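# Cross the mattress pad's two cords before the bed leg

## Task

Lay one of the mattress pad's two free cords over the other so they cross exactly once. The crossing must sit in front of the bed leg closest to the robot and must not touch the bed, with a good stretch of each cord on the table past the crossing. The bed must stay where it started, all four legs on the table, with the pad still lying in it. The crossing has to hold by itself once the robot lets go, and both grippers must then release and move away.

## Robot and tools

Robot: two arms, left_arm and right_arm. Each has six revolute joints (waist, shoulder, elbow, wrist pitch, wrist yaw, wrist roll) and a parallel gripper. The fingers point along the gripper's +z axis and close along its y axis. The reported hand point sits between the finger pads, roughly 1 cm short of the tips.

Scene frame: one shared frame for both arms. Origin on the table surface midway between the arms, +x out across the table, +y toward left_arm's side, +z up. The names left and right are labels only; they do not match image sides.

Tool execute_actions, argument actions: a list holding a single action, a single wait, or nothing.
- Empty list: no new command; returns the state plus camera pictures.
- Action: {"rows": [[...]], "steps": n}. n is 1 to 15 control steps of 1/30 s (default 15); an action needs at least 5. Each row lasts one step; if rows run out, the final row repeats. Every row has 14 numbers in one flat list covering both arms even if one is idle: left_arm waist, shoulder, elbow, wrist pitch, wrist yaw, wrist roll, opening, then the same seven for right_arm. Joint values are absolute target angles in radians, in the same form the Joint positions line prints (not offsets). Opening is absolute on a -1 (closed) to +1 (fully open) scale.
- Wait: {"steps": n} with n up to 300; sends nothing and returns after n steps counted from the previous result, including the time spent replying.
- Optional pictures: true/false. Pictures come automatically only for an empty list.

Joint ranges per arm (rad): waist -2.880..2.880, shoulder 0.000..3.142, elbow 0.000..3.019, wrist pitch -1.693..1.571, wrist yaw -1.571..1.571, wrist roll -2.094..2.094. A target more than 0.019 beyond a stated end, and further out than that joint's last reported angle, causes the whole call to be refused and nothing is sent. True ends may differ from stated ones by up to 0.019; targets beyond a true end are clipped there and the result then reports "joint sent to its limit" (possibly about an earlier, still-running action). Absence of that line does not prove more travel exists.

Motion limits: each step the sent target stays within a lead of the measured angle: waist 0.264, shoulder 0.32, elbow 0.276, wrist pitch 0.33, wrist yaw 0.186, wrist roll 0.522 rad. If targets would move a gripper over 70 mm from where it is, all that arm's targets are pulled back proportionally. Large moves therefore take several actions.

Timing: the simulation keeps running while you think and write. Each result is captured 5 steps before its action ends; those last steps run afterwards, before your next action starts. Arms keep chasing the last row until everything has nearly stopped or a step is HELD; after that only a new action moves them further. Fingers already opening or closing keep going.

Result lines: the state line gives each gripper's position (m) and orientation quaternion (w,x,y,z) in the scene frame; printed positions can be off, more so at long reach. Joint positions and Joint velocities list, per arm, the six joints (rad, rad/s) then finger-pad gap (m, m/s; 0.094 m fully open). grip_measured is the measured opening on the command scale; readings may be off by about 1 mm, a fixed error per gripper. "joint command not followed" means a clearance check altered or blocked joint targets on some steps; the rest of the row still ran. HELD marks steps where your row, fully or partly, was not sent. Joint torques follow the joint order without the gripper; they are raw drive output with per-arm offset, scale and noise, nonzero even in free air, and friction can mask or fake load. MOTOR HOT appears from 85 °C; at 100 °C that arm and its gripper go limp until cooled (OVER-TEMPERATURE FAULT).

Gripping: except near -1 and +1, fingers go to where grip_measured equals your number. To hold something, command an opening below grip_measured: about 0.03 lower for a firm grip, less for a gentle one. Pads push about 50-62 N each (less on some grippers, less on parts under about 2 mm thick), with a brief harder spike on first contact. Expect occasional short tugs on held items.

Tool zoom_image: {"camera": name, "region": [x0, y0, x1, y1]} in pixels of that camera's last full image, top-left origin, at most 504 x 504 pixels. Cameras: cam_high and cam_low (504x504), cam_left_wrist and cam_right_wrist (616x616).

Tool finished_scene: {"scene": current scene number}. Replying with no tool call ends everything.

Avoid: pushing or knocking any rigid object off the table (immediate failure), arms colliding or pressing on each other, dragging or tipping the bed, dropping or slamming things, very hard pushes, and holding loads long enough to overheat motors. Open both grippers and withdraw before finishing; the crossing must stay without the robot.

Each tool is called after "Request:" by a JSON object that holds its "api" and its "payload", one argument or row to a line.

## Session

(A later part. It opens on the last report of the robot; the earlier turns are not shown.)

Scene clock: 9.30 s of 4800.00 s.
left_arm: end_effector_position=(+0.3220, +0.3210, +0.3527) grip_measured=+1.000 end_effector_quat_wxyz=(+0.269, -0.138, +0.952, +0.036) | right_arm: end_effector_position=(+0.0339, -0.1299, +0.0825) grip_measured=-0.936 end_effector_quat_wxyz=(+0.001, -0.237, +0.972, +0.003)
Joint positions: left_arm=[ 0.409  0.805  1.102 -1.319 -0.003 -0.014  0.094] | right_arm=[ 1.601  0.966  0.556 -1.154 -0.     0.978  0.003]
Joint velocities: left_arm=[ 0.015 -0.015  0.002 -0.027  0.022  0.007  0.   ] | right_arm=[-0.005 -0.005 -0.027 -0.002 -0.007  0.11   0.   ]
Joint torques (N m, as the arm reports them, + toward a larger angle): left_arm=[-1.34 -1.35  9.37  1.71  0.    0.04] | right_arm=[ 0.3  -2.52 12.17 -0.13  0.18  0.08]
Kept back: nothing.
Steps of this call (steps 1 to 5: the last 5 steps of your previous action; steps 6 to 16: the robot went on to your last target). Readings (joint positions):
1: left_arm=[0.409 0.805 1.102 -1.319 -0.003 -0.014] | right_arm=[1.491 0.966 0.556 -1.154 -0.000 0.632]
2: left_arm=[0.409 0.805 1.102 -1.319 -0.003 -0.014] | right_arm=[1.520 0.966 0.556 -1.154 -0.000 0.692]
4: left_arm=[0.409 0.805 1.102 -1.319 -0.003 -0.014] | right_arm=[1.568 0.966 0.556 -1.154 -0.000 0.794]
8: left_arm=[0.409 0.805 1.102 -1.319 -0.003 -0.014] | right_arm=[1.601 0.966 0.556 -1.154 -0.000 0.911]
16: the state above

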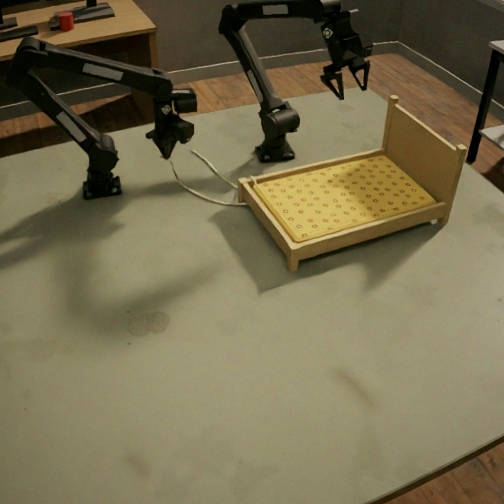

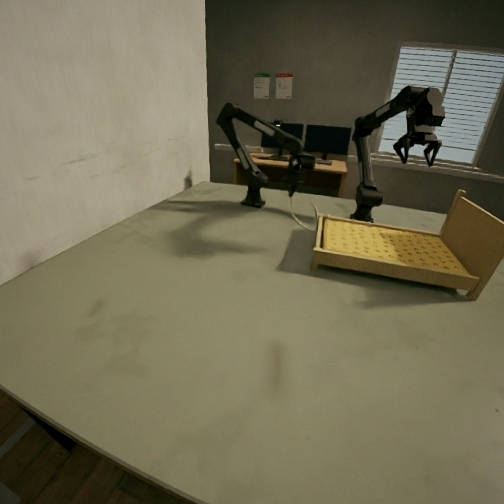

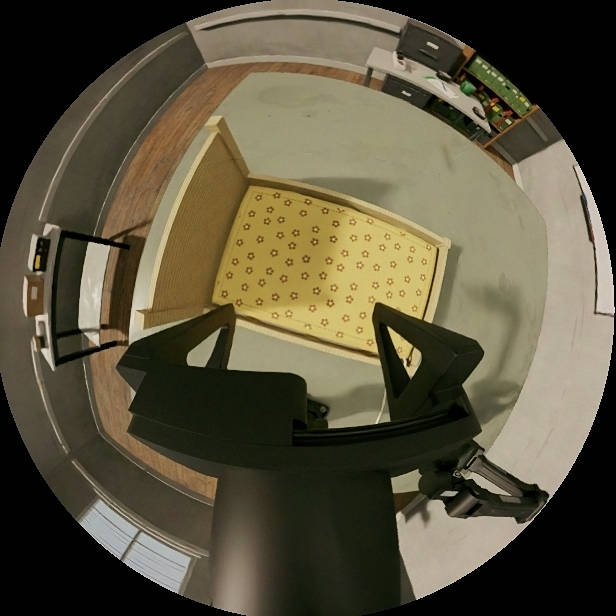

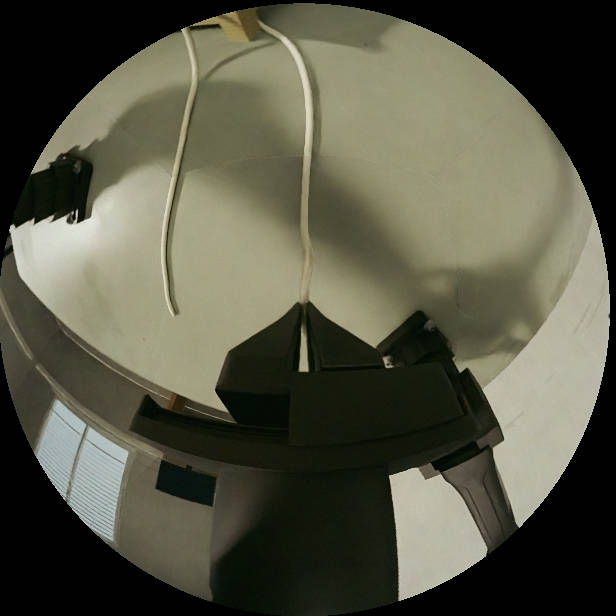

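Request:
{"api": "execute_actions", "payload": {
  "actions": [
    {"rows": [[0.4,0.8,1.10,-1.30,0,0,1, 1.608,0.975,0.54,-1.135,0,1.02,-0.95],[0.4,0.8,1.10,-1.30,0,0,1, 1.618,0.985,0.532,-1.117,0,1.04,-0.95],[0.4,0.8,1.10,-1.30,0,0,1, 1.63,0.998,0.521,-1.093,0,1.06,-0.95],[0.4,0.8,1.10,-1.30,0,0,1, 1.642,1.012,0.51,-1.068,0,1.08,-0.95],[0.4,0.8,1.10,-1.30,0,0,1, 1.654,1.026,0.499,-1.043,0,1.10,-0.95],[0.4,0.8,1.10,-1.30,0,0,1, 1.666,1.04,0.488,-1.018,0,1.12,-0.95],[0.4,0.8,1.10,-1.30,0,0,1, 1.678,1.054,0.477,-0.993,0,1.14,-0.95],[0.4,0.8,1.10,-1.30,0,0,1, 1.69,1.068,0.466,-0.968,0,1.16,-0.95],[0.4,0.8,1.10,-1.30,0,0,1, 1.702,1.081,0.456,-0.945,0,1.18,-0.95],[0.4,0.8,1.10,-1.30,0,0,1, 1.712,1.093,0.447,-0.925,0,1.20,-0.95],[0.4,0.8,1.10,-1.30,0,0,1, 1.721,1.103,0.439,-0.909,0,1.22,-0.95],[0.4,0.8,1.10,-1.30,0,0,1, 1.728,1.111,0.433,-0.897,0,1.23,-0.95],[0.4,0.8,1.10,-1.30,0,0,1, 1.733,1.117,0.428,-0.888,0,1.24,-0.95],[0.4,0.8,1.10,-1.30,0,0,1, 1.735,1.12,0.425,-0.883,0,1.24,-0.95]], "steps": 15}
  ]
}}

Request:
{"api": "execute_actions", "payload": {
  "actions": [
    {"steps": 12}
  ],
  "pictures": true
}}

Scene clock: 10.17 s of 4800.00 s.
left_arm: end_effector_position=(+0.3220, +0.3210, +0.3527) grip_measured=+1.000 end_effector_quat_wxyz=(+0.269, -0.138, +0.952, +0.036) | right_arm: end_effector_position=(+0.0157, -0.1251, +0.0381) grip_measured=-0.936 end_effector_quat_wxyz=(+0.001, -0.212, +0.977, +0.005)
Joint positions: left_arm=[ 0.409  0.805  1.102 -1.319 -0.003 -0.014  0.094] | right_arm=[ 1.687  1.06   0.477 -0.977 -0.     1.115  0.003]
Joint velocities: left_arm=[-0.005 -0.005 -0.017  0.027  0.007 -0.022  0.   ] | right_arm=[ 0.337  0.493 -0.33   0.662 -0.022  0.579  0.   ]
Joint torques (N m, as the arm reports them, + toward a larger angle): left_arm=[-1.11 -1.61  9.29  1.7   0.02  0.04] | right_arm=[ 0.36 -2.95  6.8   0.51  0.2   0.1 ]
Steps of this call (steps 1 to 16: the robot went on to your last target; steps 17 to 26: the first 10 steps of this action). Readings (joint positions):
17: left_arm=[0.409 0.805 1.102 -1.319 -0.003 -0.014] | right_arm=[1.601 0.966 0.556 -1.153 -0.000 0.994]
18: left_arm=[0.409 0.805 1.102 -1.319 -0.003 -0.014] | right_arm=[1.602 0.966 0.554 -1.146 -0.000 1.000]
20: left_arm=[0.409 0.805 1.102 -1.319 -0.003 -0.014] | right_arm=[1.612 0.973 0.543 -1.116 -0.000 1.021]
24: left_arm=[0.409 0.805 1.102 -1.319 -0.003 -0.014] | right_arm=[1.661 1.025 0.501 -1.025 -0.000 1.080]
26: the state above

Scene clock: 10.57 s of 4800.00 s.
left_arm: end_effector_position=(+0.3220, +0.3210, +0.3527) grip_measured=+1.000 end_effector_quat_wxyz=(+0.269, -0.138, +0.952, +0.036) | right_arm: end_effector_position=(+0.0062, -0.1319, +0.0127) grip_measured=-0.936 end_effector_quat_wxyz=(-0.001, -0.181, +0.984, -0.004)
Joint positions: left_arm=[ 0.409  0.805  1.102 -1.319 -0.003 -0.014  0.094] | right_arm=[ 1.731  1.119  0.432 -0.892 -0.     1.222  0.003]
Joint velocities: left_arm=[-0.015 -0.005 -0.012  0.002 -0.022  0.022  0.   ] | right_arm=[-0.005 -0.005  0.007  0.022  0.007  0.081 -0.   ]
Joint torques (N m, as the arm reports them, + toward a larger angle): left_arm=[-1.14 -2.03  9.28  1.65  0.01  0.05] | right_arm=[ 0.77 -3.47  6.55  0.65  0.2   0.1 ]
Kept back: nothing.
Steps of this call (steps 1 to 5: the last 5 steps of your previous action; steps 6 to 12: the robot went on to your last target). Readings (joint positions):
1: left_arm=[0.409 0.805 1.102 -1.319 -0.003 -0.014] | right_arm=[1.698 1.076 0.466 -0.957 -0.000 1.133]
2: left_arm=[0.409 0.805 1.102 -1.319 -0.003 -0.014] | right_arm=[1.709 1.090 0.456 -0.939 -0.000 1.150]
4: left_arm=[0.409 0.805 1.102 -1.319 -0.003 -0.014] | right_arm=[1.724 1.110 0.440 -0.913 -0.000 1.179]
8: left_arm=[0.409 0.805 1.102 -1.319 -0.003 -0.014] | right_arm=[1.731 1.119 0.432 -0.896 -0.000 1.210]
12: the state above

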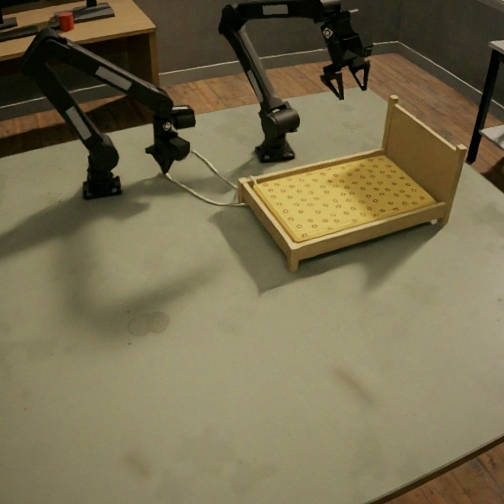

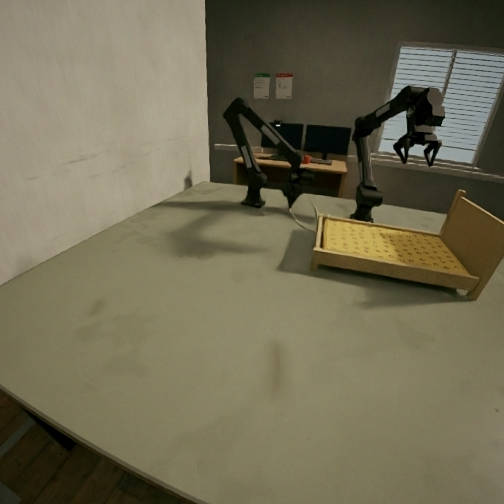

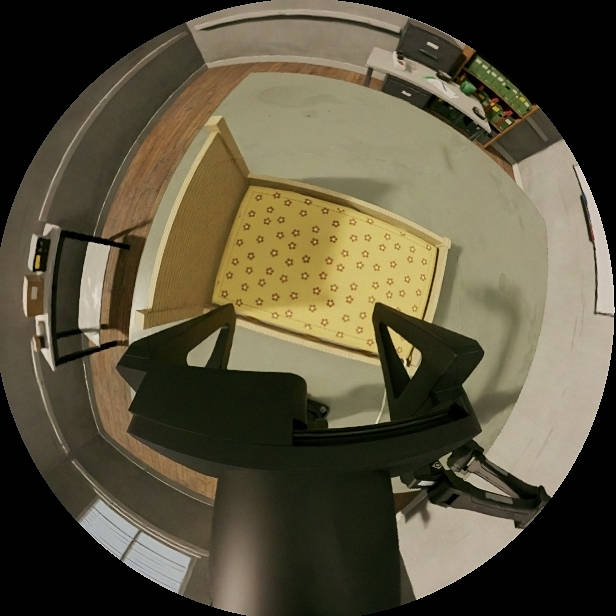

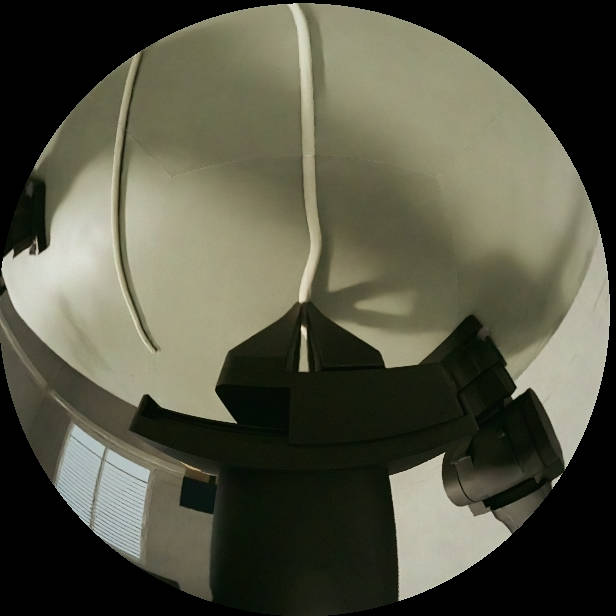

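Request:
{"api": "execute_actions", "payload": {
  "actions": [
    {"rows": [[0.4,0.8,1.10,-1.30,0,0,1, 1.735,1.12,0.425,-0.883,0,1.24,-0.9],[0.4,0.8,1.10,-1.30,0,0,1, 1.735,1.12,0.425,-0.883,0,1.24,-0.8],[0.4,0.8,1.10,-1.30,0,0,1, 1.735,1.12,0.425,-0.883,0,1.24,-0.6],[0.4,0.8,1.10,-1.30,0,0,1, 1.735,1.12,0.425,-0.883,0,1.24,-0.4],[0.4,0.8,1.10,-1.30,0,0,1, 1.735,1.115,0.47,-0.89,0,1.24,-0.3],[0.4,0.8,1.10,-1.30,0,0,1, 1.735,1.10,0.485,-0.915,0,1.24,-0.3],[0.4,0.8,1.10,-1.30,0,0,1, 1.735,1.085,0.50,-0.945,0,1.24,-0.3],[0.4,0.8,1.10,-1.30,0,0,1, 1.735,1.07,0.52,-0.975,0,1.24,-0.3],[0.4,0.8,1.10,-1.30,0,0,1, 1.735,1.06,0.545,-1.005,0,1.25,-0.3],[0.4,0.8,1.10,-1.30,0,0,1, 1.74,1.06,0.575,-1.03,0,1.27,-0.3],[0.4,0.8,1.10,-1.30,0,0,1, 1.75,1.07,0.605,-1.05,0,1.29,-0.3],[0.4,0.8,1.10,-1.30,0,0,1, 1.765,1.09,0.635,-1.06,0,1.32,-0.3],[0.4,0.8,1.10,-1.30,0,0,1, 1.78,1.115,0.665,-1.065,0,1.35,-0.3],[0.4,0.8,1.10,-1.30,0,0,1, 1.80,1.145,0.695,-1.065,0,1.38,-0.3],[0.4,0.8,1.10,-1.30,0,0,1, 1.82,1.175,0.725,-1.065,0,1.41,-0.3]], "steps": 15}
  ]
}}

Request:
{"api": "execute_actions", "payload": {
  "actions": [
    {"rows": [[0.4,0.8,1.10,-1.30,0,0,1, 1.84,1.205,0.755,-1.06,0,1.44,-0.3],[0.4,0.8,1.10,-1.30,0,0,1, 1.86,1.235,0.78,-1.055,0,1.47,-0.3],[0.4,0.8,1.10,-1.30,0,0,1, 1.88,1.265,0.805,-1.05,0,1.50,-0.3],[0.4,0.8,1.10,-1.30,0,0,1, 1.90,1.295,0.825,-1.04,0,1.52,-0.3],[0.4,0.8,1.10,-1.30,0,0,1, 1.918,1.325,0.842,-1.028,0,1.54,-0.3],[0.4,0.8,1.10,-1.30,0,0,1, 1.933,1.353,0.855,-1.014,0,1.56,-0.3],[0.4,0.8,1.10,-1.30,0,0,1, 1.945,1.378,0.865,-1.0,0,1.57,-0.3],[0.4,0.8,1.10,-1.30,0,0,1, 1.954,1.40,0.872,-0.985,0,1.58,-0.3],[0.4,0.8,1.10,-1.30,0,0,1, 1.96,1.417,0.876,-0.973,0,1.58,-0.3],[0.4,0.8,1.10,-1.30,0,0,1, 1.963,1.429,0.878,-0.964,0,1.58,-0.3],[0.4,0.8,1.10,-1.30,0,0,1, 1.963,1.435,0.878,-0.96,0,1.58,-0.3]], "steps": 15}
  ]
}}

Request:
{"api": "execute_actions", "payload": {
  "actions": [
    {"steps": 12}
  ],
  "pictures": true
}}

Scene clock: 11.37 s of 4800.00 s.
left_arm: end_effector_position=(+0.3220, +0.3210, +0.3527) grip_measured=+1.000 end_effector_quat_wxyz=(+0.269, -0.138, +0.952, +0.036) | right_arm: end_effector_position=(+0.0062, -0.1334, +0.0280) grip_measured=-0.301 end_effector_quat_wxyz=(-0.002, -0.173, +0.985, -0.016)
Joint positions: left_arm=[ 0.409  0.805  1.102 -1.319 -0.003 -0.014  0.094] | right_arm=[ 1.731  1.092  0.464 -0.975 -0.     1.238  0.033]
Joint velocities: left_arm=[-0.015  0.005  0.002  0.007  0.007  0.022  0.   ] | right_arm=[ 0.005 -0.327  0.481 -0.808  0.007  0.095 -0.   ]
Joint torques (N m, as the arm reports them, + toward a larger angle): left_arm=[-1.18 -1.94  9.34  1.76  0.02  0.04] | right_arm=[ 1.35 -4.37 14.34  0.44  0.18  0.08]
Steps of this call (steps 1 to 14: the robot went on to your last target; steps 15 to 24: the first 10 steps of this action). Readings (joint positions):
15: left_arm=[0.409 0.805 1.102 -1.319 -0.003 -0.014] | right_arm=[1.731 1.119 0.432 -0.892 -0.000 1.231]
16: left_arm=[0.409 0.805 1.102 -1.319 -0.003 -0.014] | right_arm=[1.731 1.119 0.432 -0.892 -0.000 1.231]
18: left_arm=[0.409 0.805 1.102 -1.319 -0.003 -0.014] | right_arm=[1.731 1.119 0.432 -0.892 -0.000 1.231]
22: left_arm=[0.409 0.805 1.102 -1.319 -0.003 -0.014] | right_arm=[1.731 1.111 0.440 -0.924 -0.000 1.232]
24: the state above

Scene clock: 11.87 s of 4800.00 s.
left_arm: end_effector_position=(+0.3220, +0.3210, +0.3527) grip_measured=+1.000 end_effector_quat_wxyz=(+0.269, -0.138, +0.952, +0.036) | right_arm: end_effector_position=(-0.0741, +0.0012, +0.0687) grip_measured=-0.301 end_effector_quat_wxyz=(-0.001, -0.144, +0.990, +0.014)
Joint positions: left_arm=[ 0.409  0.805  1.102 -1.319 -0.003 -0.014  0.094] | right_arm=[ 1.954  1.392  0.839 -0.989  0.     1.521  0.033]
Joint velocities: left_arm=[ 0.015 -0.015 -0.007 -0.022  0.007 -0.066  0.   ] | right_arm=[ 0.259  0.659  0.027  0.344 -0.037  0.359 -0.   ]
Joint torques (N m, as the arm reports them, + toward a larger angle): left_arm=[-1.08 -1.78  9.34  1.64  0.02  0.06] | right_arm=[-0.12 -8.21 10.87  0.23  0.2   0.12]
Steps of this call (steps 1 to 5: the last 5 steps of your previous action; steps 6 to 15: the first 10 steps of this action). Readings (joint positions):
6: left_arm=[0.409 0.805 1.102 -1.319 -0.003 -0.014] | right_arm=[1.791 1.125 0.649 -1.055 0.000 1.334]
7: left_arm=[0.409 0.805 1.102 -1.319 -0.003 -0.014] | right_arm=[1.811 1.153 0.686 -1.055 0.000 1.358]
9: left_arm=[0.409 0.805 1.102 -1.319 -0.003 -0.014] | right_arm=[1.854 1.215 0.752 -1.053 0.000 1.407]
13: left_arm=[0.409 0.805 1.102 -1.319 -0.003 -0.014] | right_arm=[1.930 1.341 0.829 -1.014 0.000 1.493]
15: the state above

Scene clock: 12.27 s of 4800.00 s.
left_arm: end_effector_position=(+0.3220, +0.3210, +0.3527) grip_measured=+1.000 end_effector_quat_wxyz=(+0.269, -0.138, +0.952, +0.036) | right_arm: end_effector_position=(-0.0784, +0.0017, +0.0518) grip_measured=-0.301 end_effector_quat_wxyz=(+0.000, -0.126, +0.992, -0.001)
Joint positions: left_arm=[ 0.409  0.805  1.102 -1.319 -0.003 -0.014  0.094] | right_arm=[ 1.966  1.444  0.839 -0.968  0.     1.568  0.033]
Joint velocities: left_arm=[-0.015 -0.015  0.002  0.002 -0.007 -0.037  0.   ] | right_arm=[-0.005 -0.015  0.017  0.007 -0.022  0.095 -0.   ]
Joint torques (N m, as the arm reports them, + toward a larger angle): left_arm=[-1.35 -1.72  9.24  1.69  0.02  0.05] | right_arm=[ 0.28 -9.37 10.8   0.71  0.2   0.11]
Kept back: nothing.
Steps of this call (steps 1 to 5: the last 5 steps of your previous action; steps 6 to 12: the robot went on to your last target). Readings (joint positions):
1: left_arm=[0.409 0.805 1.102 -1.319 -0.003 -0.014] | right_arm=[1.962 1.412 0.839 -0.979 0.000 1.531]
2: left_arm=[0.409 0.805 1.102 -1.319 -0.003 -0.014] | right_arm=[1.965 1.428 0.839 -0.974 0.000 1.539]
4: left_arm=[0.409 0.805 1.102 -1.319 -0.003 -0.014] | right_arm=[1.966 1.444 0.839 -0.970 0.000 1.550]
8: left_arm=[0.409 0.805 1.102 -1.319 -0.003 -0.014] | right_arm=[1.966 1.444 0.839 -0.968 0.000 1.563]
12: the state above

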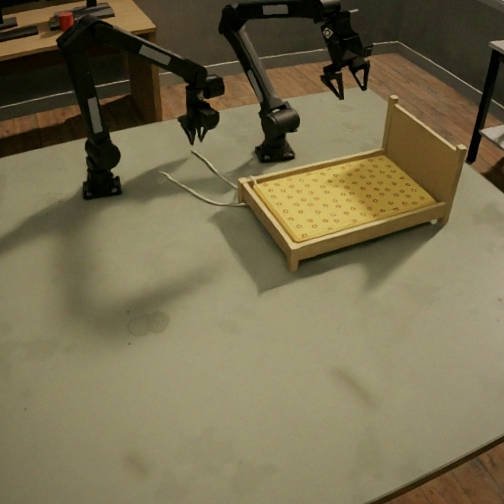

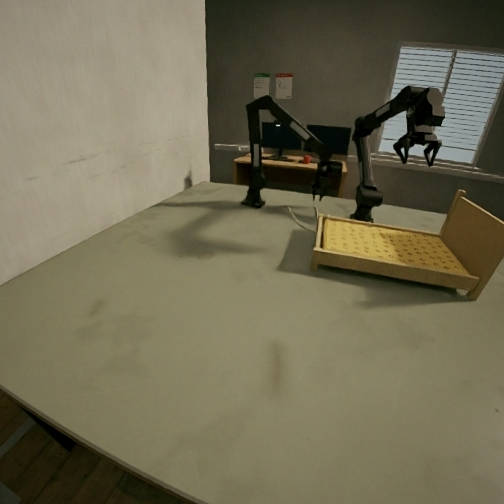

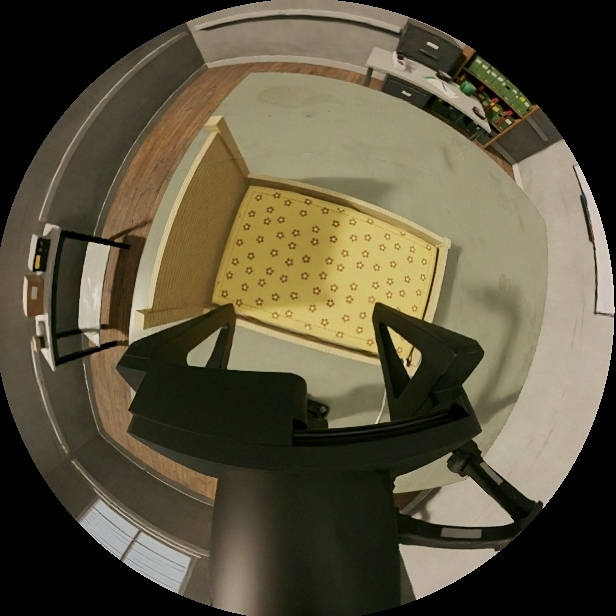

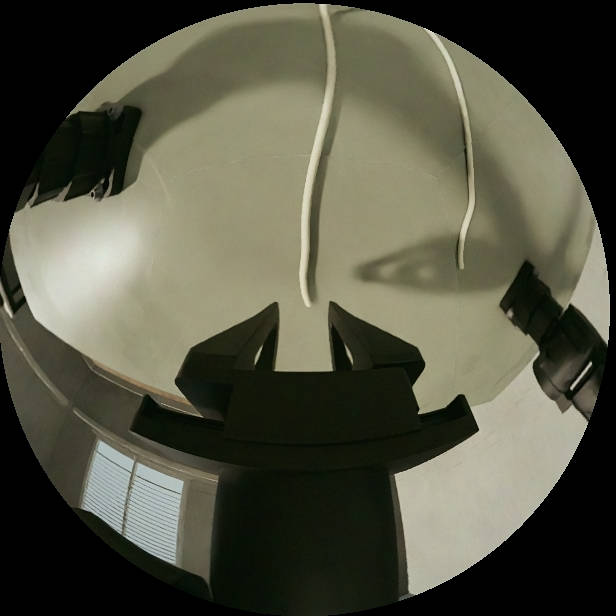

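Request:
{"api": "execute_actions", "payload": {
  "actions": [
    {"rows": [[0.4,0.8,1.10,-1.30,0,0,1, 1.963,1.45,0.825,-0.95,0,1.58,-0.3],[0.4,0.8,1.10,-1.30,0,0,1, 1.963,1.457,0.82,-0.938,0,1.58,-0.3],[0.4,0.8,1.10,-1.30,0,0,1, 1.963,1.465,0.814,-0.924,0,1.58,-0.3],[0.4,0.8,1.10,-1.30,0,0,1, 1.963,1.474,0.808,-0.909,0,1.58,-0.3],[0.4,0.8,1.10,-1.30,0,0,1, 1.963,1.483,0.802,-0.894,0,1.58,-0.3],[0.4,0.8,1.10,-1.30,0,0,1, 1.963,1.491,0.796,-0.88,0,1.58,-0.3],[0.4,0.8,1.10,-1.30,0,0,1, 1.963,1.498,0.791,-0.868,0,1.58,-0.3],[0.4,0.8,1.10,-1.30,0,0,1, 1.963,1.504,0.787,-0.857,0,1.58,-0.3],[0.4,0.8,1.10,-1.30,0,0,1, 1.963,1.509,0.783,-0.848,0,1.58,-0.3],[0.4,0.8,1.10,-1.30,0,0,1, 1.963,1.513,0.78,-0.841,0,1.58,-0.3],[0.4,0.8,1.10,-1.30,0,0,1, 1.963,1.516,0.778,-0.836,0,1.58,-0.3],[0.4,0.8,1.10,-1.30,0,0,1, 1.963,1.518,0.777,-0.834,0,1.58,-0.3]], "steps": 15}
  ]
}}

Request:
{"api": "execute_actions", "payload": {
  "actions": [
    {"steps": 12}
  ],
  "pictures": true
}}

Scene clock: 13.03 s of 4800.00 s.
left_arm: end_effector_position=(+0.3220, +0.3210, +0.3527) grip_measured=+1.000 end_effector_quat_wxyz=(+0.269, -0.138, +0.952, +0.036) | right_arm: end_effector_position=(-0.0788, +0.0033, +0.0254) grip_measured=-0.301 end_effector_quat_wxyz=(-0.001, -0.124, +0.992, +0.008)
Joint positions: left_arm=[ 0.409  0.805  1.102 -1.319 -0.003 -0.014  0.094] | right_arm=[ 1.966  1.487  0.799 -0.868  0.     1.571  0.033]
Joint velocities: left_arm=[ 0.005 -0.015  0.012 -0.002 -0.066  0.007  0.   ] | right_arm=[-0.015  0.288 -0.168  0.286  0.022  0.022 -0.   ]
Joint torques (N m, as the arm reports them, + toward a larger angle): left_arm=[-1.24 -1.23  9.3   1.81  0.04  0.07] | right_arm=[ 0.17 -7.66  6.11  0.52  0.19  0.12]
Steps of this call (steps 1 to 13: the robot went on to your last target; steps 14 to 23: the first 10 steps of this action). Readings (joint positions):
14: left_arm=[0.409 0.805 1.102 -1.319 -0.003 -0.014] | right_arm=[1.966 1.444 0.839 -0.967 0.000 1.571]
15: left_arm=[0.409 0.805 1.102 -1.319 -0.003 -0.014] | right_arm=[1.966 1.444 0.838 -0.961 0.000 1.571]
17: left_arm=[0.409 0.805 1.102 -1.319 -0.003 -0.014] | right_arm=[1.966 1.445 0.831 -0.942 0.000 1.571]
21: left_arm=[0.409 0.805 1.102 -1.319 -0.003 -0.014] | right_arm=[1.966 1.468 0.810 -0.890 0.000 1.571]
23: the state above

Scene clock: 13.43 s of 4800.00 s.
left_arm: end_effector_position=(+0.3220, +0.3210, +0.3527) grip_measured=+1.000 end_effector_quat_wxyz=(+0.269, -0.138, +0.952, +0.036) | right_arm: end_effector_position=(-0.0777, -0.0011, +0.0119) grip_measured=-0.301 end_effector_quat_wxyz=(+0.000, -0.124, +0.992, -0.001)
Joint positions: left_arm=[ 0.409  0.805  1.102 -1.319 -0.003 -0.014  0.094] | right_arm=[ 1.966  1.514  0.784 -0.843  0.     1.571  0.033]
Joint velocities: left_arm=[-0.015 -0.015 -0.012 -0.002 -0.066  0.081  0.   ] | right_arm=[-0.005 -0.015 -0.007 -0.002  0.007  0.051 -0.   ]
Joint torques (N m, as the arm reports them, + toward a larger angle): left_arm=[-1.1  -1.6   9.24  1.8   0.02  0.03] | right_arm=[ 0.16 -8.59  6.16  0.69  0.19  0.12]
Kept back: nothing.
Steps of this call (steps 1 to 5: the last 5 steps of your previous action; steps 6 to 12: the robot went on to your last target). Readings (joint positions):
1: left_arm=[0.409 0.805 1.102 -1.319 -0.003 -0.014] | right_arm=[1.966 1.495 0.794 -0.860 0.000 1.571]
2: left_arm=[0.409 0.805 1.102 -1.319 -0.003 -0.014] | right_arm=[1.966 1.503 0.790 -0.853 0.000 1.571]
4: left_arm=[0.409 0.805 1.102 -1.319 -0.003 -0.014] | right_arm=[1.966 1.512 0.785 -0.847 0.000 1.571]
8: left_arm=[0.409 0.805 1.102 -1.319 -0.003 -0.014] | right_arm=[1.966 1.514 0.784 -0.843 0.000 1.571]
12: the state above

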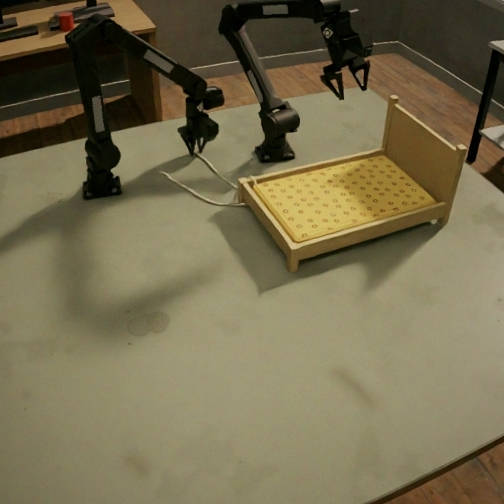

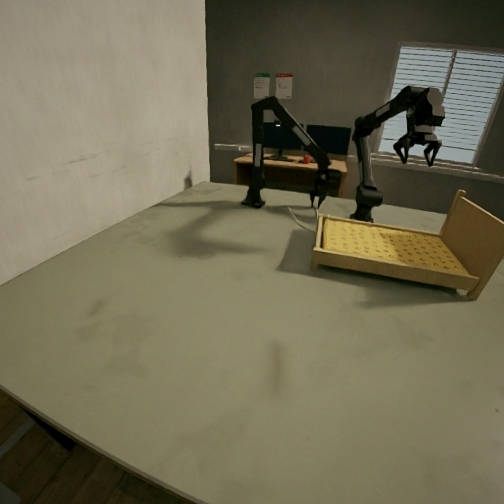

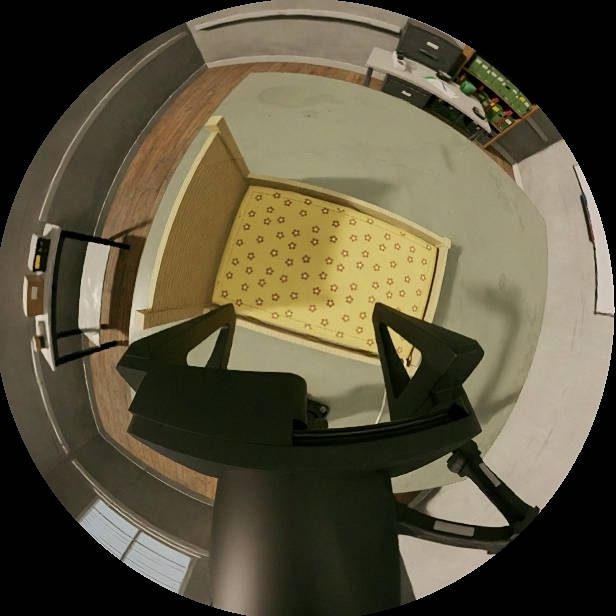

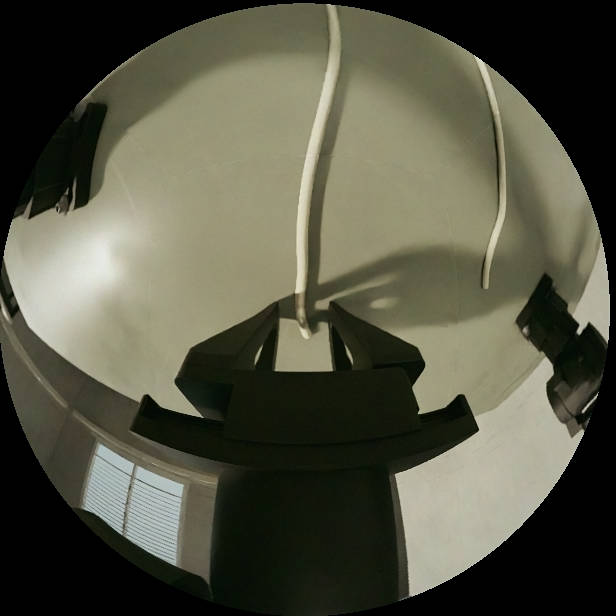

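Request:
{"api": "execute_actions", "payload": {
  "actions": [
    {"rows": [[0.4,0.8,1.10,-1.30,0,0,1, 1.963,1.525,0.777,-0.83,0,1.58,-0.3],[0.4,0.8,1.10,-1.30,0,0,1, 1.963,1.53,0.777,-0.83,0,1.58,-0.3],[0.4,0.8,1.10,-1.30,0,0,1, 1.963,1.53,0.777,-0.83,0,1.58,-0.4],[0.4,0.8,1.10,-1.30,0,0,1, 1.963,1.53,0.777,-0.83,0,1.58,-0.55],[0.4,0.8,1.10,-1.30,0,0,1, 1.963,1.53,0.777,-0.83,0,1.58,-0.7],[0.4,0.8,1.10,-1.30,0,0,1, 1.963,1.53,0.777,-0.83,0,1.58,-0.8],[0.4,0.8,1.10,-1.30,0,0,1, 1.963,1.53,0.777,-0.83,0,1.58,-0.85],[0.4,0.8,1.10,-1.30,0,0,1, 1.963,1.53,0.777,-0.83,0,1.58,-0.89],[0.4,0.8,1.10,-1.30,0,0,1, 1.963,1.53,0.777,-0.83,0,1.58,-0.92],[0.4,0.8,1.10,-1.30,0,0,1, 1.963,1.53,0.777,-0.83,0,1.58,-0.94],[0.4,0.8,1.10,-1.30,0,0,1, 1.963,1.53,0.777,-0.83,0,1.58,-0.95]], "steps": 15}
  ]
}}

Request:
{"api": "execute_actions", "payload": {
  "actions": [
    {"steps": 6}
  ]
}}

Scene clock: 14.00 s of 4800.00 s.
left_arm: end_effector_position=(+0.3220, +0.3210, +0.3527) grip_measured=+1.000 end_effector_quat_wxyz=(+0.269, -0.138, +0.952, +0.036) | right_arm: end_effector_position=(-0.0779, -0.0003, +0.0116) grip_measured=-0.921 end_effector_quat_wxyz=(+0.000, -0.124, +0.992, +0.001)
Joint positions: left_arm=[ 0.409  0.805  1.102 -1.319 -0.003 -0.014  0.094] | right_arm=[ 1.966  1.515  0.784 -0.839  0.     1.571  0.004]
Joint velocities: left_arm=[-0.015 -0.015 -0.027 -0.012 -0.051  0.037  0.   ] | right_arm=[-0.005  0.005 -0.012  0.002 -0.022 -0.037 -0.019]
Joint torques (N m, as the arm reports them, + toward a larger angle): left_arm=[-1.1  -1.73  9.33  1.72  0.02  0.07] | right_arm=[ 0.17 -7.62  6.23  0.7   0.19  0.12]
Steps of this call (steps 1 to 7: the robot went on to your last target; steps 8 to 17: the first 10 steps of this action). Readings (joint positions):
8: left_arm=[0.409 0.805 1.102 -1.319 -0.003 -0.014] | right_arm=[1.966 1.514 0.784 -0.842 0.000 1.571]
9: left_arm=[0.409 0.805 1.102 -1.319 -0.003 -0.014] | right_arm=[1.966 1.514 0.784 -0.841 0.000 1.571]
11: left_arm=[0.409 0.805 1.102 -1.319 -0.003 -0.014] | right_arm=[1.966 1.514 0.784 -0.839 0.000 1.571]
15: left_arm=[0.409 0.805 1.102 -1.319 -0.003 -0.014] | right_arm=[1.966 1.515 0.784 -0.839 0.000 1.571]
17: the state above

Scene clock: 14.20 s of 4800.00 s.
left_arm: end_effector_position=(+0.3220, +0.3210, +0.3527) grip_measured=+1.000 end_effector_quat_wxyz=(+0.269, -0.138, +0.952, +0.036) | right_arm: end_effector_position=(-0.0779, -0.0003, +0.0116) grip_measured=-0.936 end_effector_quat_wxyz=(+0.000, -0.124, +0.992, +0.001)
Joint positions: left_arm=[ 0.409  0.805  1.102 -1.319 -0.003 -0.014  0.094] | right_arm=[ 1.966  1.515  0.784 -0.839  0.     1.571  0.003]
Joint velocities: left_arm=[-0.015  0.005 -0.002 -0.022  0.051  0.081  0.   ] | right_arm=[-0.024 -0.015  0.002  0.022 -0.037 -0.007 -0.001]
Joint torques (N m, as the arm reports them, + toward a larger angle): left_arm=[-1.15 -1.71  9.35  1.63  0.    0.04] | right_arm=[ 0.19 -7.53  6.22  0.69  0.19  0.12]
Kept back: nothing.
Steps of this call (steps 1 to 5: the last 5 steps of your previous action; step 6: the robot went on to your last target). Readings (joint positions):
1: left_arm=[0.409 0.805 1.102 -1.319 -0.003 -0.014] | right_arm=[1.966 1.515 0.784 -0.839 0.000 1.571]
2: left_arm=[0.409 0.805 1.102 -1.319 -0.003 -0.014] | right_arm=[1.966 1.515 0.784 -0.839 0.000 1.571]
4: left_arm=[0.409 0.805 1.102 -1.319 -0.003 -0.014] | right_arm=[1.966 1.515 0.784 -0.839 0.000 1.571]
6: the state above

Request:
{"api": "execute_actions", "payload": {
  "actions": [
    {"rows": [[0.4,0.8,1.10,-1.30,0,0,1, 1.96,1.505,0.82,-0.85,0,1.57,-0.95],[0.4,0.8,1.10,-1.30,0,0,1, 1.955,1.493,0.825,-0.865,0,1.56,-0.95],[0.4,0.8,1.10,-1.30,0,0,1, 1.95,1.475,0.83,-0.885,0,1.54,-0.95],[0.4,0.8,1.10,-1.30,0,0,1, 1.943,1.452,0.832,-0.91,0,1.52,-0.95],[0.4,0.8,1.10,-1.30,0,0,1, 1.935,1.425,0.834,-0.938,0,1.50,-0.95],[0.4,0.8,1.10,-1.30,0,0,1, 1.927,1.397,0.836,-0.967,0,1.475,-0.95],[0.4,0.8,1.10,-1.30,0,0,1, 1.919,1.369,0.838,-0.996,0,1.45,-0.95],[0.4,0.8,1.10,-1.30,0,0,1, 1.911,1.341,0.84,-1.025,0,1.425,-0.95],[0.4,0.8,1.10,-1.30,0,0,1, 1.903,1.313,0.842,-1.054,0,1.40,-0.95],[0.4,0.8,1.10,-1.30,0,0,1, 1.895,1.285,0.844,-1.083,0,1.375,-0.95],[0.4,0.8,1.10,-1.30,0,0,1, 1.887,1.257,0.845,-1.112,0,1.35,-0.95],[0.4,0.8,1.10,-1.30,0,0,1, 1.879,1.229,0.845,-1.141,0,1.325,-0.95],[0.4,0.8,1.10,-1.30,0,0,1, 1.871,1.201,0.845,-1.17,0,1.30,-0.95],[0.4,0.8,1.10,-1.30,0,0,1, 1.863,1.173,0.845,-1.199,0,1.275,-0.95],[0.4,0.8,1.10,-1.30,0,0,1, 1.855,1.145,0.845,-1.228,0,1.25,-0.95]], "steps": 15}
  ]
}}

Request:
{"api": "execute_actions", "payload": {
  "actions": [
    {"rows": [[0.4,0.8,1.10,-1.30,0,0,1, 1.847,1.117,0.845,-1.257,0,1.225,-0.95],[0.4,0.8,1.10,-1.30,0,0,1, 1.839,1.089,0.845,-1.286,0,1.20,-0.95],[0.4,0.8,1.10,-1.30,0,0,1, 1.83,1.061,0.845,-1.315,0,1.175,-0.95],[0.4,0.8,1.10,-1.30,0,0,1, 1.82,1.035,0.845,-1.343,0,1.15,-0.95],[0.4,0.8,1.10,-1.30,0,0,1, 1.81,1.012,0.845,-1.368,0,1.13,-0.95],[0.4,0.8,1.10,-1.30,0,0,1, 1.803,0.995,0.845,-1.387,0,1.11,-0.95],[0.4,0.8,1.10,-1.30,0,0,1, 1.798,0.983,0.845,-1.40,0,1.10,-0.95],[0.4,0.8,1.10,-1.30,0,0,1, 1.795,0.978,0.845,-1.407,0,1.09,-0.95]], "steps": 15}
  ]
}}

Request:
{"api": "execute_actions", "payload": {
  "actions": [
    {"steps": 8}
  ],
  "pictures": true
}}

Scene clock: 15.27 s of 4800.00 s.
left_arm: end_effector_position=(+0.3220, +0.3210, +0.3527) grip_measured=+1.000 end_effector_quat_wxyz=(+0.269, -0.138, +0.952, +0.036) | right_arm: end_effector_position=(-0.0556, -0.0243, +0.0607) grip_measured=-0.936 end_effector_quat_wxyz=(+0.001, -0.151, +0.988, -0.012)
Joint positions: left_arm=[ 0.409  0.805  1.102 -1.319 -0.003 -0.014  0.094] | right_arm=[ 1.918  1.364  0.786 -1.017  0.     1.469  0.003]
Joint velocities: left_arm=[-0.005 -0.015  0.007 -0.027 -0.037  0.037  0.   ] | right_arm=[-0.288 -1.04   0.076 -0.842 -0.007 -0.637 -0.001]
Joint torques (N m, as the arm reports them, + toward a larger angle): left_arm=[-1.17 -1.59  9.32  1.67  0.    0.04] | right_arm=[ 0.18 -8.49 12.06  0.14  0.18 -0.04]
Steps of this call (steps 1 to 15: the robot went on to your last target; steps 16 to 22: nothing new was sent; steps 23 to 32: the first 10 steps of this action). Readings (joint positions):
23: left_arm=[0.409 0.805 1.102 -1.319 -0.003 -0.014] | right_arm=[1.966 1.515 0.784 -0.839 0.000 1.571]
24: left_arm=[0.409 0.805 1.102 -1.319 -0.003 -0.014] | right_arm=[1.966 1.514 0.784 -0.842 0.000 1.571]
26: left_arm=[0.409 0.805 1.102 -1.319 -0.003 -0.014] | right_arm=[1.963 1.506 0.784 -0.865 0.000 1.561]
30: left_arm=[0.409 0.805 1.102 -1.319 -0.003 -0.014] | right_arm=[1.937 1.429 0.784 -0.961 0.000 1.508]
32: the state above

Scene clock: 15.77 s of 4800.00 s.
left_arm: end_effector_position=(+0.3220, +0.3210, +0.3527) grip_measured=+1.000 end_effector_quat_wxyz=(+0.269, -0.138, +0.952, +0.036) | right_arm: end_effector_position=(-0.0109, -0.1001, +0.1724) grip_measured=-0.936 end_effector_quat_wxyz=(+0.001, -0.250, +0.968, +0.007)
Joint positions: left_arm=[ 0.409  0.805  1.102 -1.319 -0.003 -0.014  0.094] | right_arm=[ 1.8    0.968  0.803 -1.392  0.     1.149  0.003]
Joint velocities: left_arm=[-0.005 -0.015 -0.002  0.007 -0.066  0.007  0.   ] | right_arm=[-0.063 -0.21  -0.007 -0.183 -0.007 -0.271  0.001]
Joint torques (N m, as the arm reports them, + toward a larger angle): left_arm=[-1.02 -1.84  9.34  1.73  0.01  0.06] | right_arm=[ 0.13 -1.9  12.58  0.25  0.18 -0.04]
Steps of this call (steps 1 to 5: the last 5 steps of your previous action; steps 6 to 15: the first 10 steps of this action). Readings (joint positions):
6: left_arm=[0.409 0.805 1.102 -1.319 -0.003 -0.014] | right_arm=[1.866 1.166 0.803 -1.189 0.000 1.335]
7: left_arm=[0.409 0.805 1.102 -1.319 -0.003 -0.014] | right_arm=[1.859 1.137 0.803 -1.218 0.000 1.311]
9: left_arm=[0.409 0.805 1.102 -1.319 -0.003 -0.014] | right_arm=[1.843 1.083 0.803 -1.277 0.000 1.262]
13: left_arm=[0.409 0.805 1.102 -1.319 -0.003 -0.014] | right_arm=[1.808 0.992 0.803 -1.372 0.000 1.177]
15: the state above

Scene clock: 16.03 s of 4800.00 s.
left_arm: end_effector_position=(+0.3220, +0.3210, +0.3527) grip_measured=+1.000 end_effector_quat_wxyz=(+0.269, -0.138, +0.952, +0.036) | right_arm: end_effector_position=(-0.0104, -0.1019, +0.1723) grip_measured=-0.936 end_effector_quat_wxyz=(+0.001, -0.270, +0.963, +0.003)
Joint positions: left_arm=[ 0.409  0.805  1.102 -1.319 -0.003 -0.014  0.094] | right_arm=[ 1.798  0.968  0.803 -1.399  0.     1.107  0.003]
Joint velocities: left_arm=[-0.005 -0.005  0.002 -0.007 -0.022  0.081  0.   ] | right_arm=[-0.005 -0.005 -0.012  0.002 -0.022 -0.125 -0.001]
Joint torques (N m, as the arm reports them, + toward a larger angle): left_arm=[-1.08 -1.51  9.33  1.73  0.04  0.05] | right_arm=[ 0.13 -2.8  12.53 -0.11  0.18 -0.01]
Kept back: nothing.
Steps of this call (steps 1 to 5: the last 5 steps of your previous action; steps 6 to 8: the robot went on to your last target). Readings (joint positions):
1: left_arm=[0.409 0.805 1.102 -1.319 -0.003 -0.014] | right_arm=[1.798 0.963 0.803 -1.396 0.000 1.139]
2: left_arm=[0.409 0.805 1.102 -1.319 -0.003 -0.014] | right_arm=[1.798 0.963 0.803 -1.399 0.000 1.131]
4: left_arm=[0.409 0.805 1.102 -1.319 -0.003 -0.014] | right_arm=[1.798 0.965 0.803 -1.399 0.000 1.119]
8: the state above

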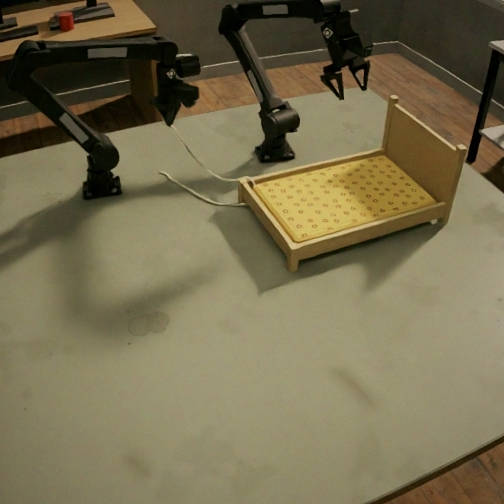

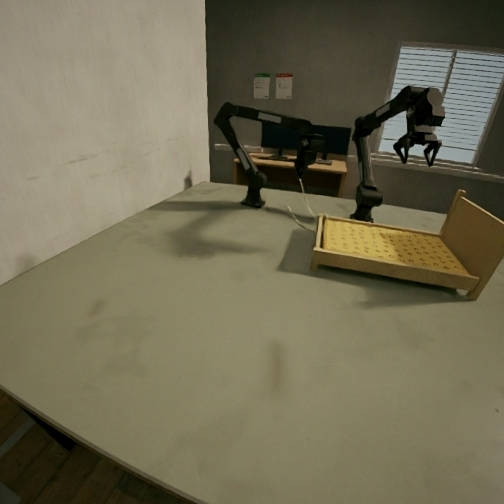

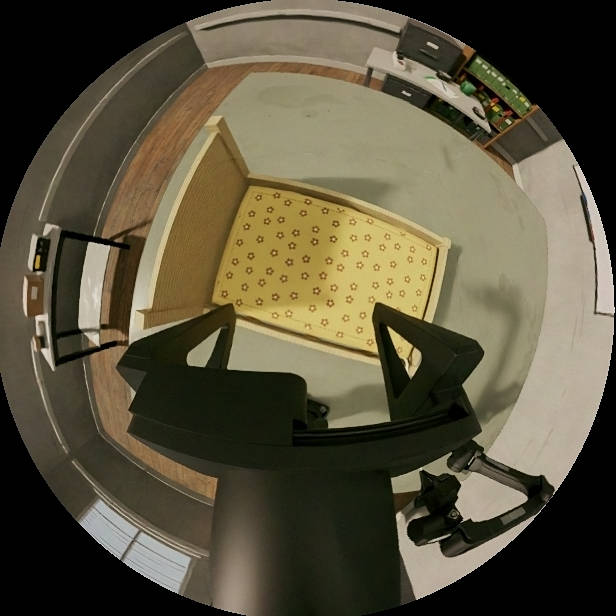

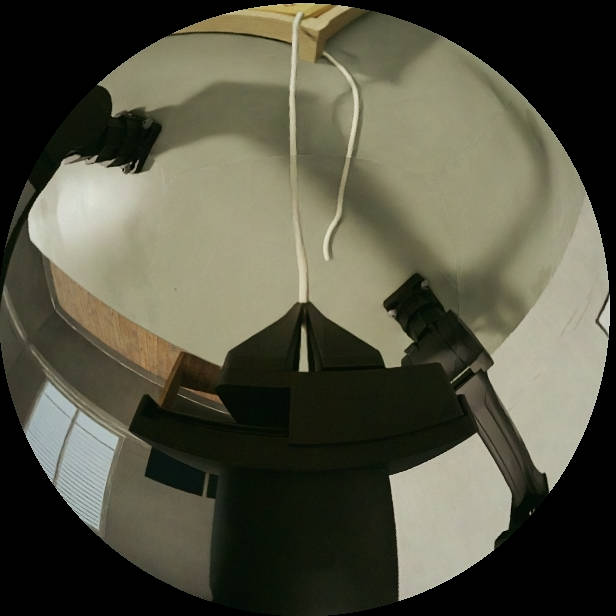

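Request:
{"api": "execute_actions", "payload": {
  "actions": [
    {"rows": [[0.4,0.8,1.10,-1.30,0,0,1, 1.785,0.962,0.79,-1.41,0,1.06,-0.95],[0.4,0.8,1.10,-1.30,0,0,1, 1.77,0.95,0.785,-1.416,0,1.02,-0.95],[0.4,0.8,1.10,-1.30,0,0,1, 1.75,0.934,0.777,-1.424,0,0.97,-0.95],[0.4,0.8,1.10,-1.30,0,0,1, 1.725,0.916,0.768,-1.433,0,0.915,-0.95],[0.4,0.8,1.10,-1.30,0,0,1, 1.695,0.898,0.759,-1.442,0,0.855,-0.95],[0.4,0.8,1.10,-1.30,0,0,1, 1.663,0.88,0.75,-1.451,0,0.795,-0.95],[0.4,0.8,1.10,-1.30,0,0,1, 1.63,0.862,0.741,-1.46,0,0.735,-0.95],[0.4,0.8,1.10,-1.30,0,0,1, 1.597,0.844,0.732,-1.469,0,0.675,-0.95],[0.4,0.8,1.10,-1.30,0,0,1, 1.564,0.826,0.723,-1.478,0,0.615,-0.95],[0.4,0.8,1.10,-1.30,0,0,1, 1.531,0.81,0.714,-1.487,0,0.555,-0.95],[0.4,0.8,1.10,-1.30,0,0,1, 1.498,0.795,0.706,-1.495,0,0.495,-0.95],[0.4,0.8,1.10,-1.30,0,0,1, 1.465,0.782,0.699,-1.502,0,0.435,-0.95],[0.4,0.8,1.10,-1.30,0,0,1, 1.432,0.772,0.693,-1.508,0,0.375,-0.95],[0.4,0.8,1.10,-1.30,0,0,1, 1.399,0.765,0.688,-1.512,0,0.315,-0.95],[0.4,0.8,1.10,-1.30,0,0,1, 1.366,0.76,0.685,-1.515,0,0.255,-0.95]], "steps": 15}
  ]
}}

Request:
{"api": "execute_actions", "payload": {
  "actions": [
    {"rows": [[0.4,0.8,1.10,-1.30,0,0,1, 1.33,0.76,0.685,-1.515,0,0.195,-0.95],[0.4,0.8,1.10,-1.30,0,0,1, 1.294,0.76,0.685,-1.515,0,0.135,-0.95],[0.4,0.8,1.10,-1.30,0,0,1, 1.258,0.76,0.685,-1.515,0,0.075,-0.95],[0.4,0.8,1.10,-1.30,0,0,1, 1.222,0.76,0.685,-1.515,0,0.015,-0.95],[0.4,0.8,1.10,-1.30,0,0,1, 1.186,0.76,0.685,-1.515,0,-0.045,-0.95],[0.4,0.8,1.10,-1.30,0,0,1, 1.15,0.76,0.685,-1.515,0,-0.105,-0.95],[0.4,0.8,1.10,-1.30,0,0,1, 1.114,0.76,0.685,-1.515,0,-0.165,-0.95],[0.4,0.8,1.10,-1.30,0,0,1, 1.078,0.76,0.685,-1.515,0,-0.225,-0.95],[0.4,0.8,1.10,-1.30,0,0,1, 1.042,0.76,0.685,-1.515,0,-0.285,-0.95],[0.4,0.8,1.10,-1.30,0,0,1, 1.006,0.76,0.685,-1.515,0,-0.345,-0.95],[0.4,0.8,1.10,-1.30,0,0,1, 0.972,0.76,0.685,-1.515,0,-0.40,-0.95],[0.4,0.8,1.10,-1.30,0,0,1, 0.942,0.76,0.685,-1.515,0,-0.45,-0.95],[0.4,0.8,1.10,-1.30,0,0,1, 0.918,0.76,0.685,-1.515,0,-0.49,-0.95],[0.4,0.8,1.10,-1.30,0,0,1, 0.902,0.76,0.685,-1.515,0,-0.515,-0.95],[0.4,0.8,1.10,-1.30,0,0,1, 0.893,0.76,0.685,-1.515,0,-0.53,-0.95]], "steps": 15}
  ]
}}

Request:
{"api": "execute_actions", "payload": {
  "actions": [
    {"steps": 16}
  ],
  "pictures": true
}}

Scene clock: 16.97 s of 4800.00 s.
left_arm: end_effector_position=(+0.3220, +0.3210, +0.3527) grip_measured=+1.000 end_effector_quat_wxyz=(+0.269, -0.138, +0.952, +0.036) | right_arm: end_effector_position=(+0.0339, -0.1408, +0.1718) grip_measured=-0.936 end_effector_quat_wxyz=(-0.000, -0.327, +0.945, -0.001)
Joint positions: left_arm=[ 0.409  0.805  1.102 -1.319 -0.003 -0.014  0.094] | right_arm=[ 1.595  0.854  0.741 -1.46  -0.     0.783  0.003]
Joint velocities: left_arm=[ 0.005 -0.015  0.002  0.012 -0.007  0.022  0.   ] | right_arm=[-1.079 -0.659 -0.252 -0.266  0.051 -1.502  0.   ]
Joint torques (N m, as the arm reports them, + toward a larger angle): left_arm=[-1.02 -1.63  9.37  1.76  0.02  0.06] | right_arm=[ 0.65 -2.13  8.15 -0.15  0.19  0.06]
Steps of this call (steps 1 to 18: the robot went on to your last target; steps 19 to 28: the first 10 steps of this action). Readings (joint positions):
19: left_arm=[0.409 0.805 1.102 -1.319 -0.003 -0.014] | right_arm=[1.798 0.968 0.803 -1.400 0.000 1.095]
20: left_arm=[0.409 0.805 1.102 -1.319 -0.003 -0.014] | right_arm=[1.795 0.967 0.802 -1.402 0.000 1.084]
22: left_arm=[0.409 0.805 1.102 -1.319 -0.003 -0.014] | right_arm=[1.776 0.959 0.796 -1.409 -0.000 1.040]
26: left_arm=[0.409 0.805 1.102 -1.319 -0.003 -0.014] | right_arm=[1.667 0.898 0.759 -1.441 -0.000 0.882]
28: the state above

Scene clock: 17.47 s of 4800.00 s.
left_arm: end_effector_position=(+0.3220, +0.3210, +0.3527) grip_measured=+1.000 end_effector_quat_wxyz=(+0.269, -0.138, +0.952, +0.036) | right_arm: end_effector_position=(+0.1143, -0.2027, +0.1713) grip_measured=-0.936 end_effector_quat_wxyz=(+0.002, -0.483, +0.875, +0.001)
Joint positions: left_arm=[ 0.409  0.805  1.102 -1.319 -0.003 -0.014  0.094] | right_arm=[ 1.073  0.756  0.697 -1.508 -0.    -0.081  0.003]
Joint velocities: left_arm=[-0.005 -0.005  0.002 -0.002 -0.007  0.051  0.   ] | right_arm=[-1.07   0.005  0.012 -0.007 -0.051 -1.751 -0.001]
Joint torques (N m, as the arm reports them, + toward a larger angle): left_arm=[-1.48 -2.02  9.29  1.68  0.03  0.06] | right_arm=[-0.23 -0.85  8.14 -0.1   0.09 -0.02]
Steps of this call (steps 1 to 5: the last 5 steps of your previous action; steps 6 to 15: the first 10 steps of this action). Readings (joint positions):
6: left_arm=[0.409 0.805 1.102 -1.319 -0.003 -0.014] | right_arm=[1.393 0.760 0.701 -1.504 -0.000 0.451]
7: left_arm=[0.409 0.805 1.102 -1.319 -0.003 -0.014] | right_arm=[1.360 0.757 0.699 -1.506 -0.000 0.393]
9: left_arm=[0.409 0.805 1.102 -1.319 -0.003 -0.014] | right_arm=[1.290 0.756 0.697 -1.508 -0.000 0.275]
13: left_arm=[0.409 0.805 1.102 -1.319 -0.003 -0.014] | right_arm=[1.145 0.756 0.697 -1.508 -0.000 0.038]
15: the state above

Scene clock: 18.00 s of 4800.00 s.
left_arm: end_effector_position=(+0.3220, +0.3210, +0.3527) grip_measured=+1.000 end_effector_quat_wxyz=(+0.269, -0.138, +0.952, +0.036) | right_arm: end_effector_position=(+0.1379, -0.2241, +0.1713) grip_measured=-0.936 end_effector_quat_wxyz=(+0.002, -0.586, +0.810, +0.000)
Joint positions: left_arm=[ 0.409  0.805  1.102 -1.319 -0.003 -0.014  0.094] | right_arm=[ 0.89   0.756  0.697 -1.508 -0.    -0.506  0.003]
Joint velocities: left_arm=[-0.005 -0.005 -0.017  0.017  0.022 -0.007  0.   ] | right_arm=[-0.015 -0.005 -0.007  0.002  0.007 -0.154  0.   ]
Joint torques (N m, as the arm reports them, + toward a larger angle): left_arm=[-0.9  -1.9   9.32  1.64  0.01  0.04] | right_arm=[ 0.62 -0.79  8.19 -0.03  0.04 -0.02]
Kept back: nothing.
Steps of this call (steps 1 to 5: the last 5 steps of your previous action; steps 6 to 16: the robot went on to your last target). Readings (joint positions):
1: left_arm=[0.409 0.805 1.102 -1.319 -0.003 -0.014] | right_arm=[1.037 0.756 0.697 -1.508 -0.000 -0.141]
2: left_arm=[0.409 0.805 1.102 -1.319 -0.003 -0.014] | right_arm=[1.002 0.756 0.697 -1.508 -0.000 -0.198]
4: left_arm=[0.409 0.805 1.102 -1.319 -0.003 -0.014] | right_arm=[0.940 0.756 0.697 -1.508 -0.000 -0.302]
8: left_arm=[0.409 0.805 1.102 -1.319 -0.003 -0.014] | right_arm=[0.890 0.756 0.697 -1.508 -0.000 -0.431]
16: the state above

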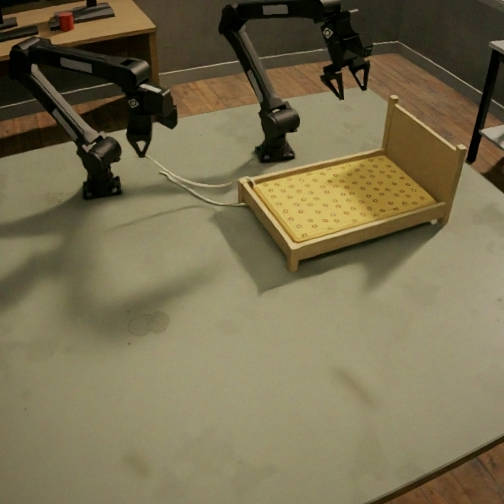

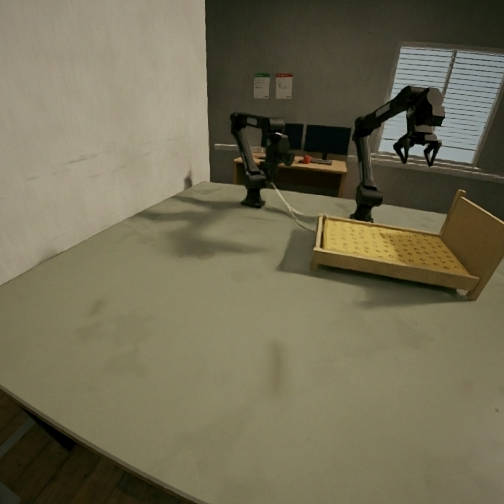

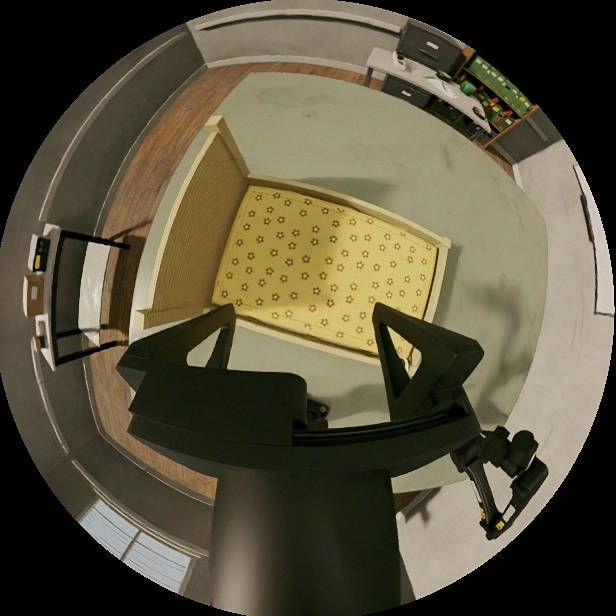

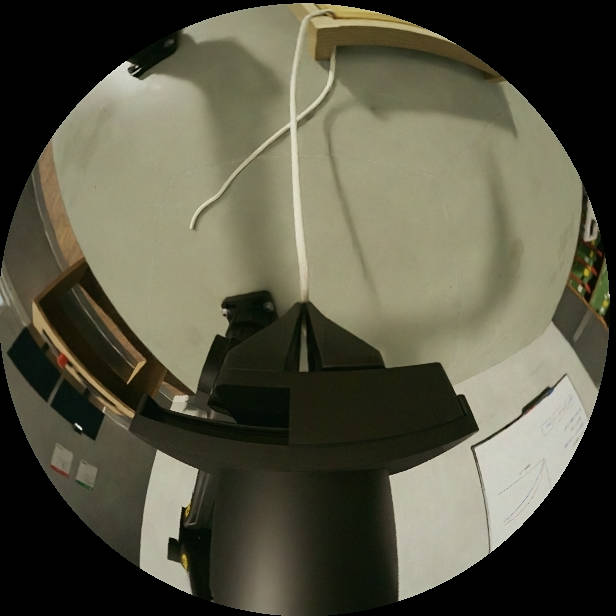

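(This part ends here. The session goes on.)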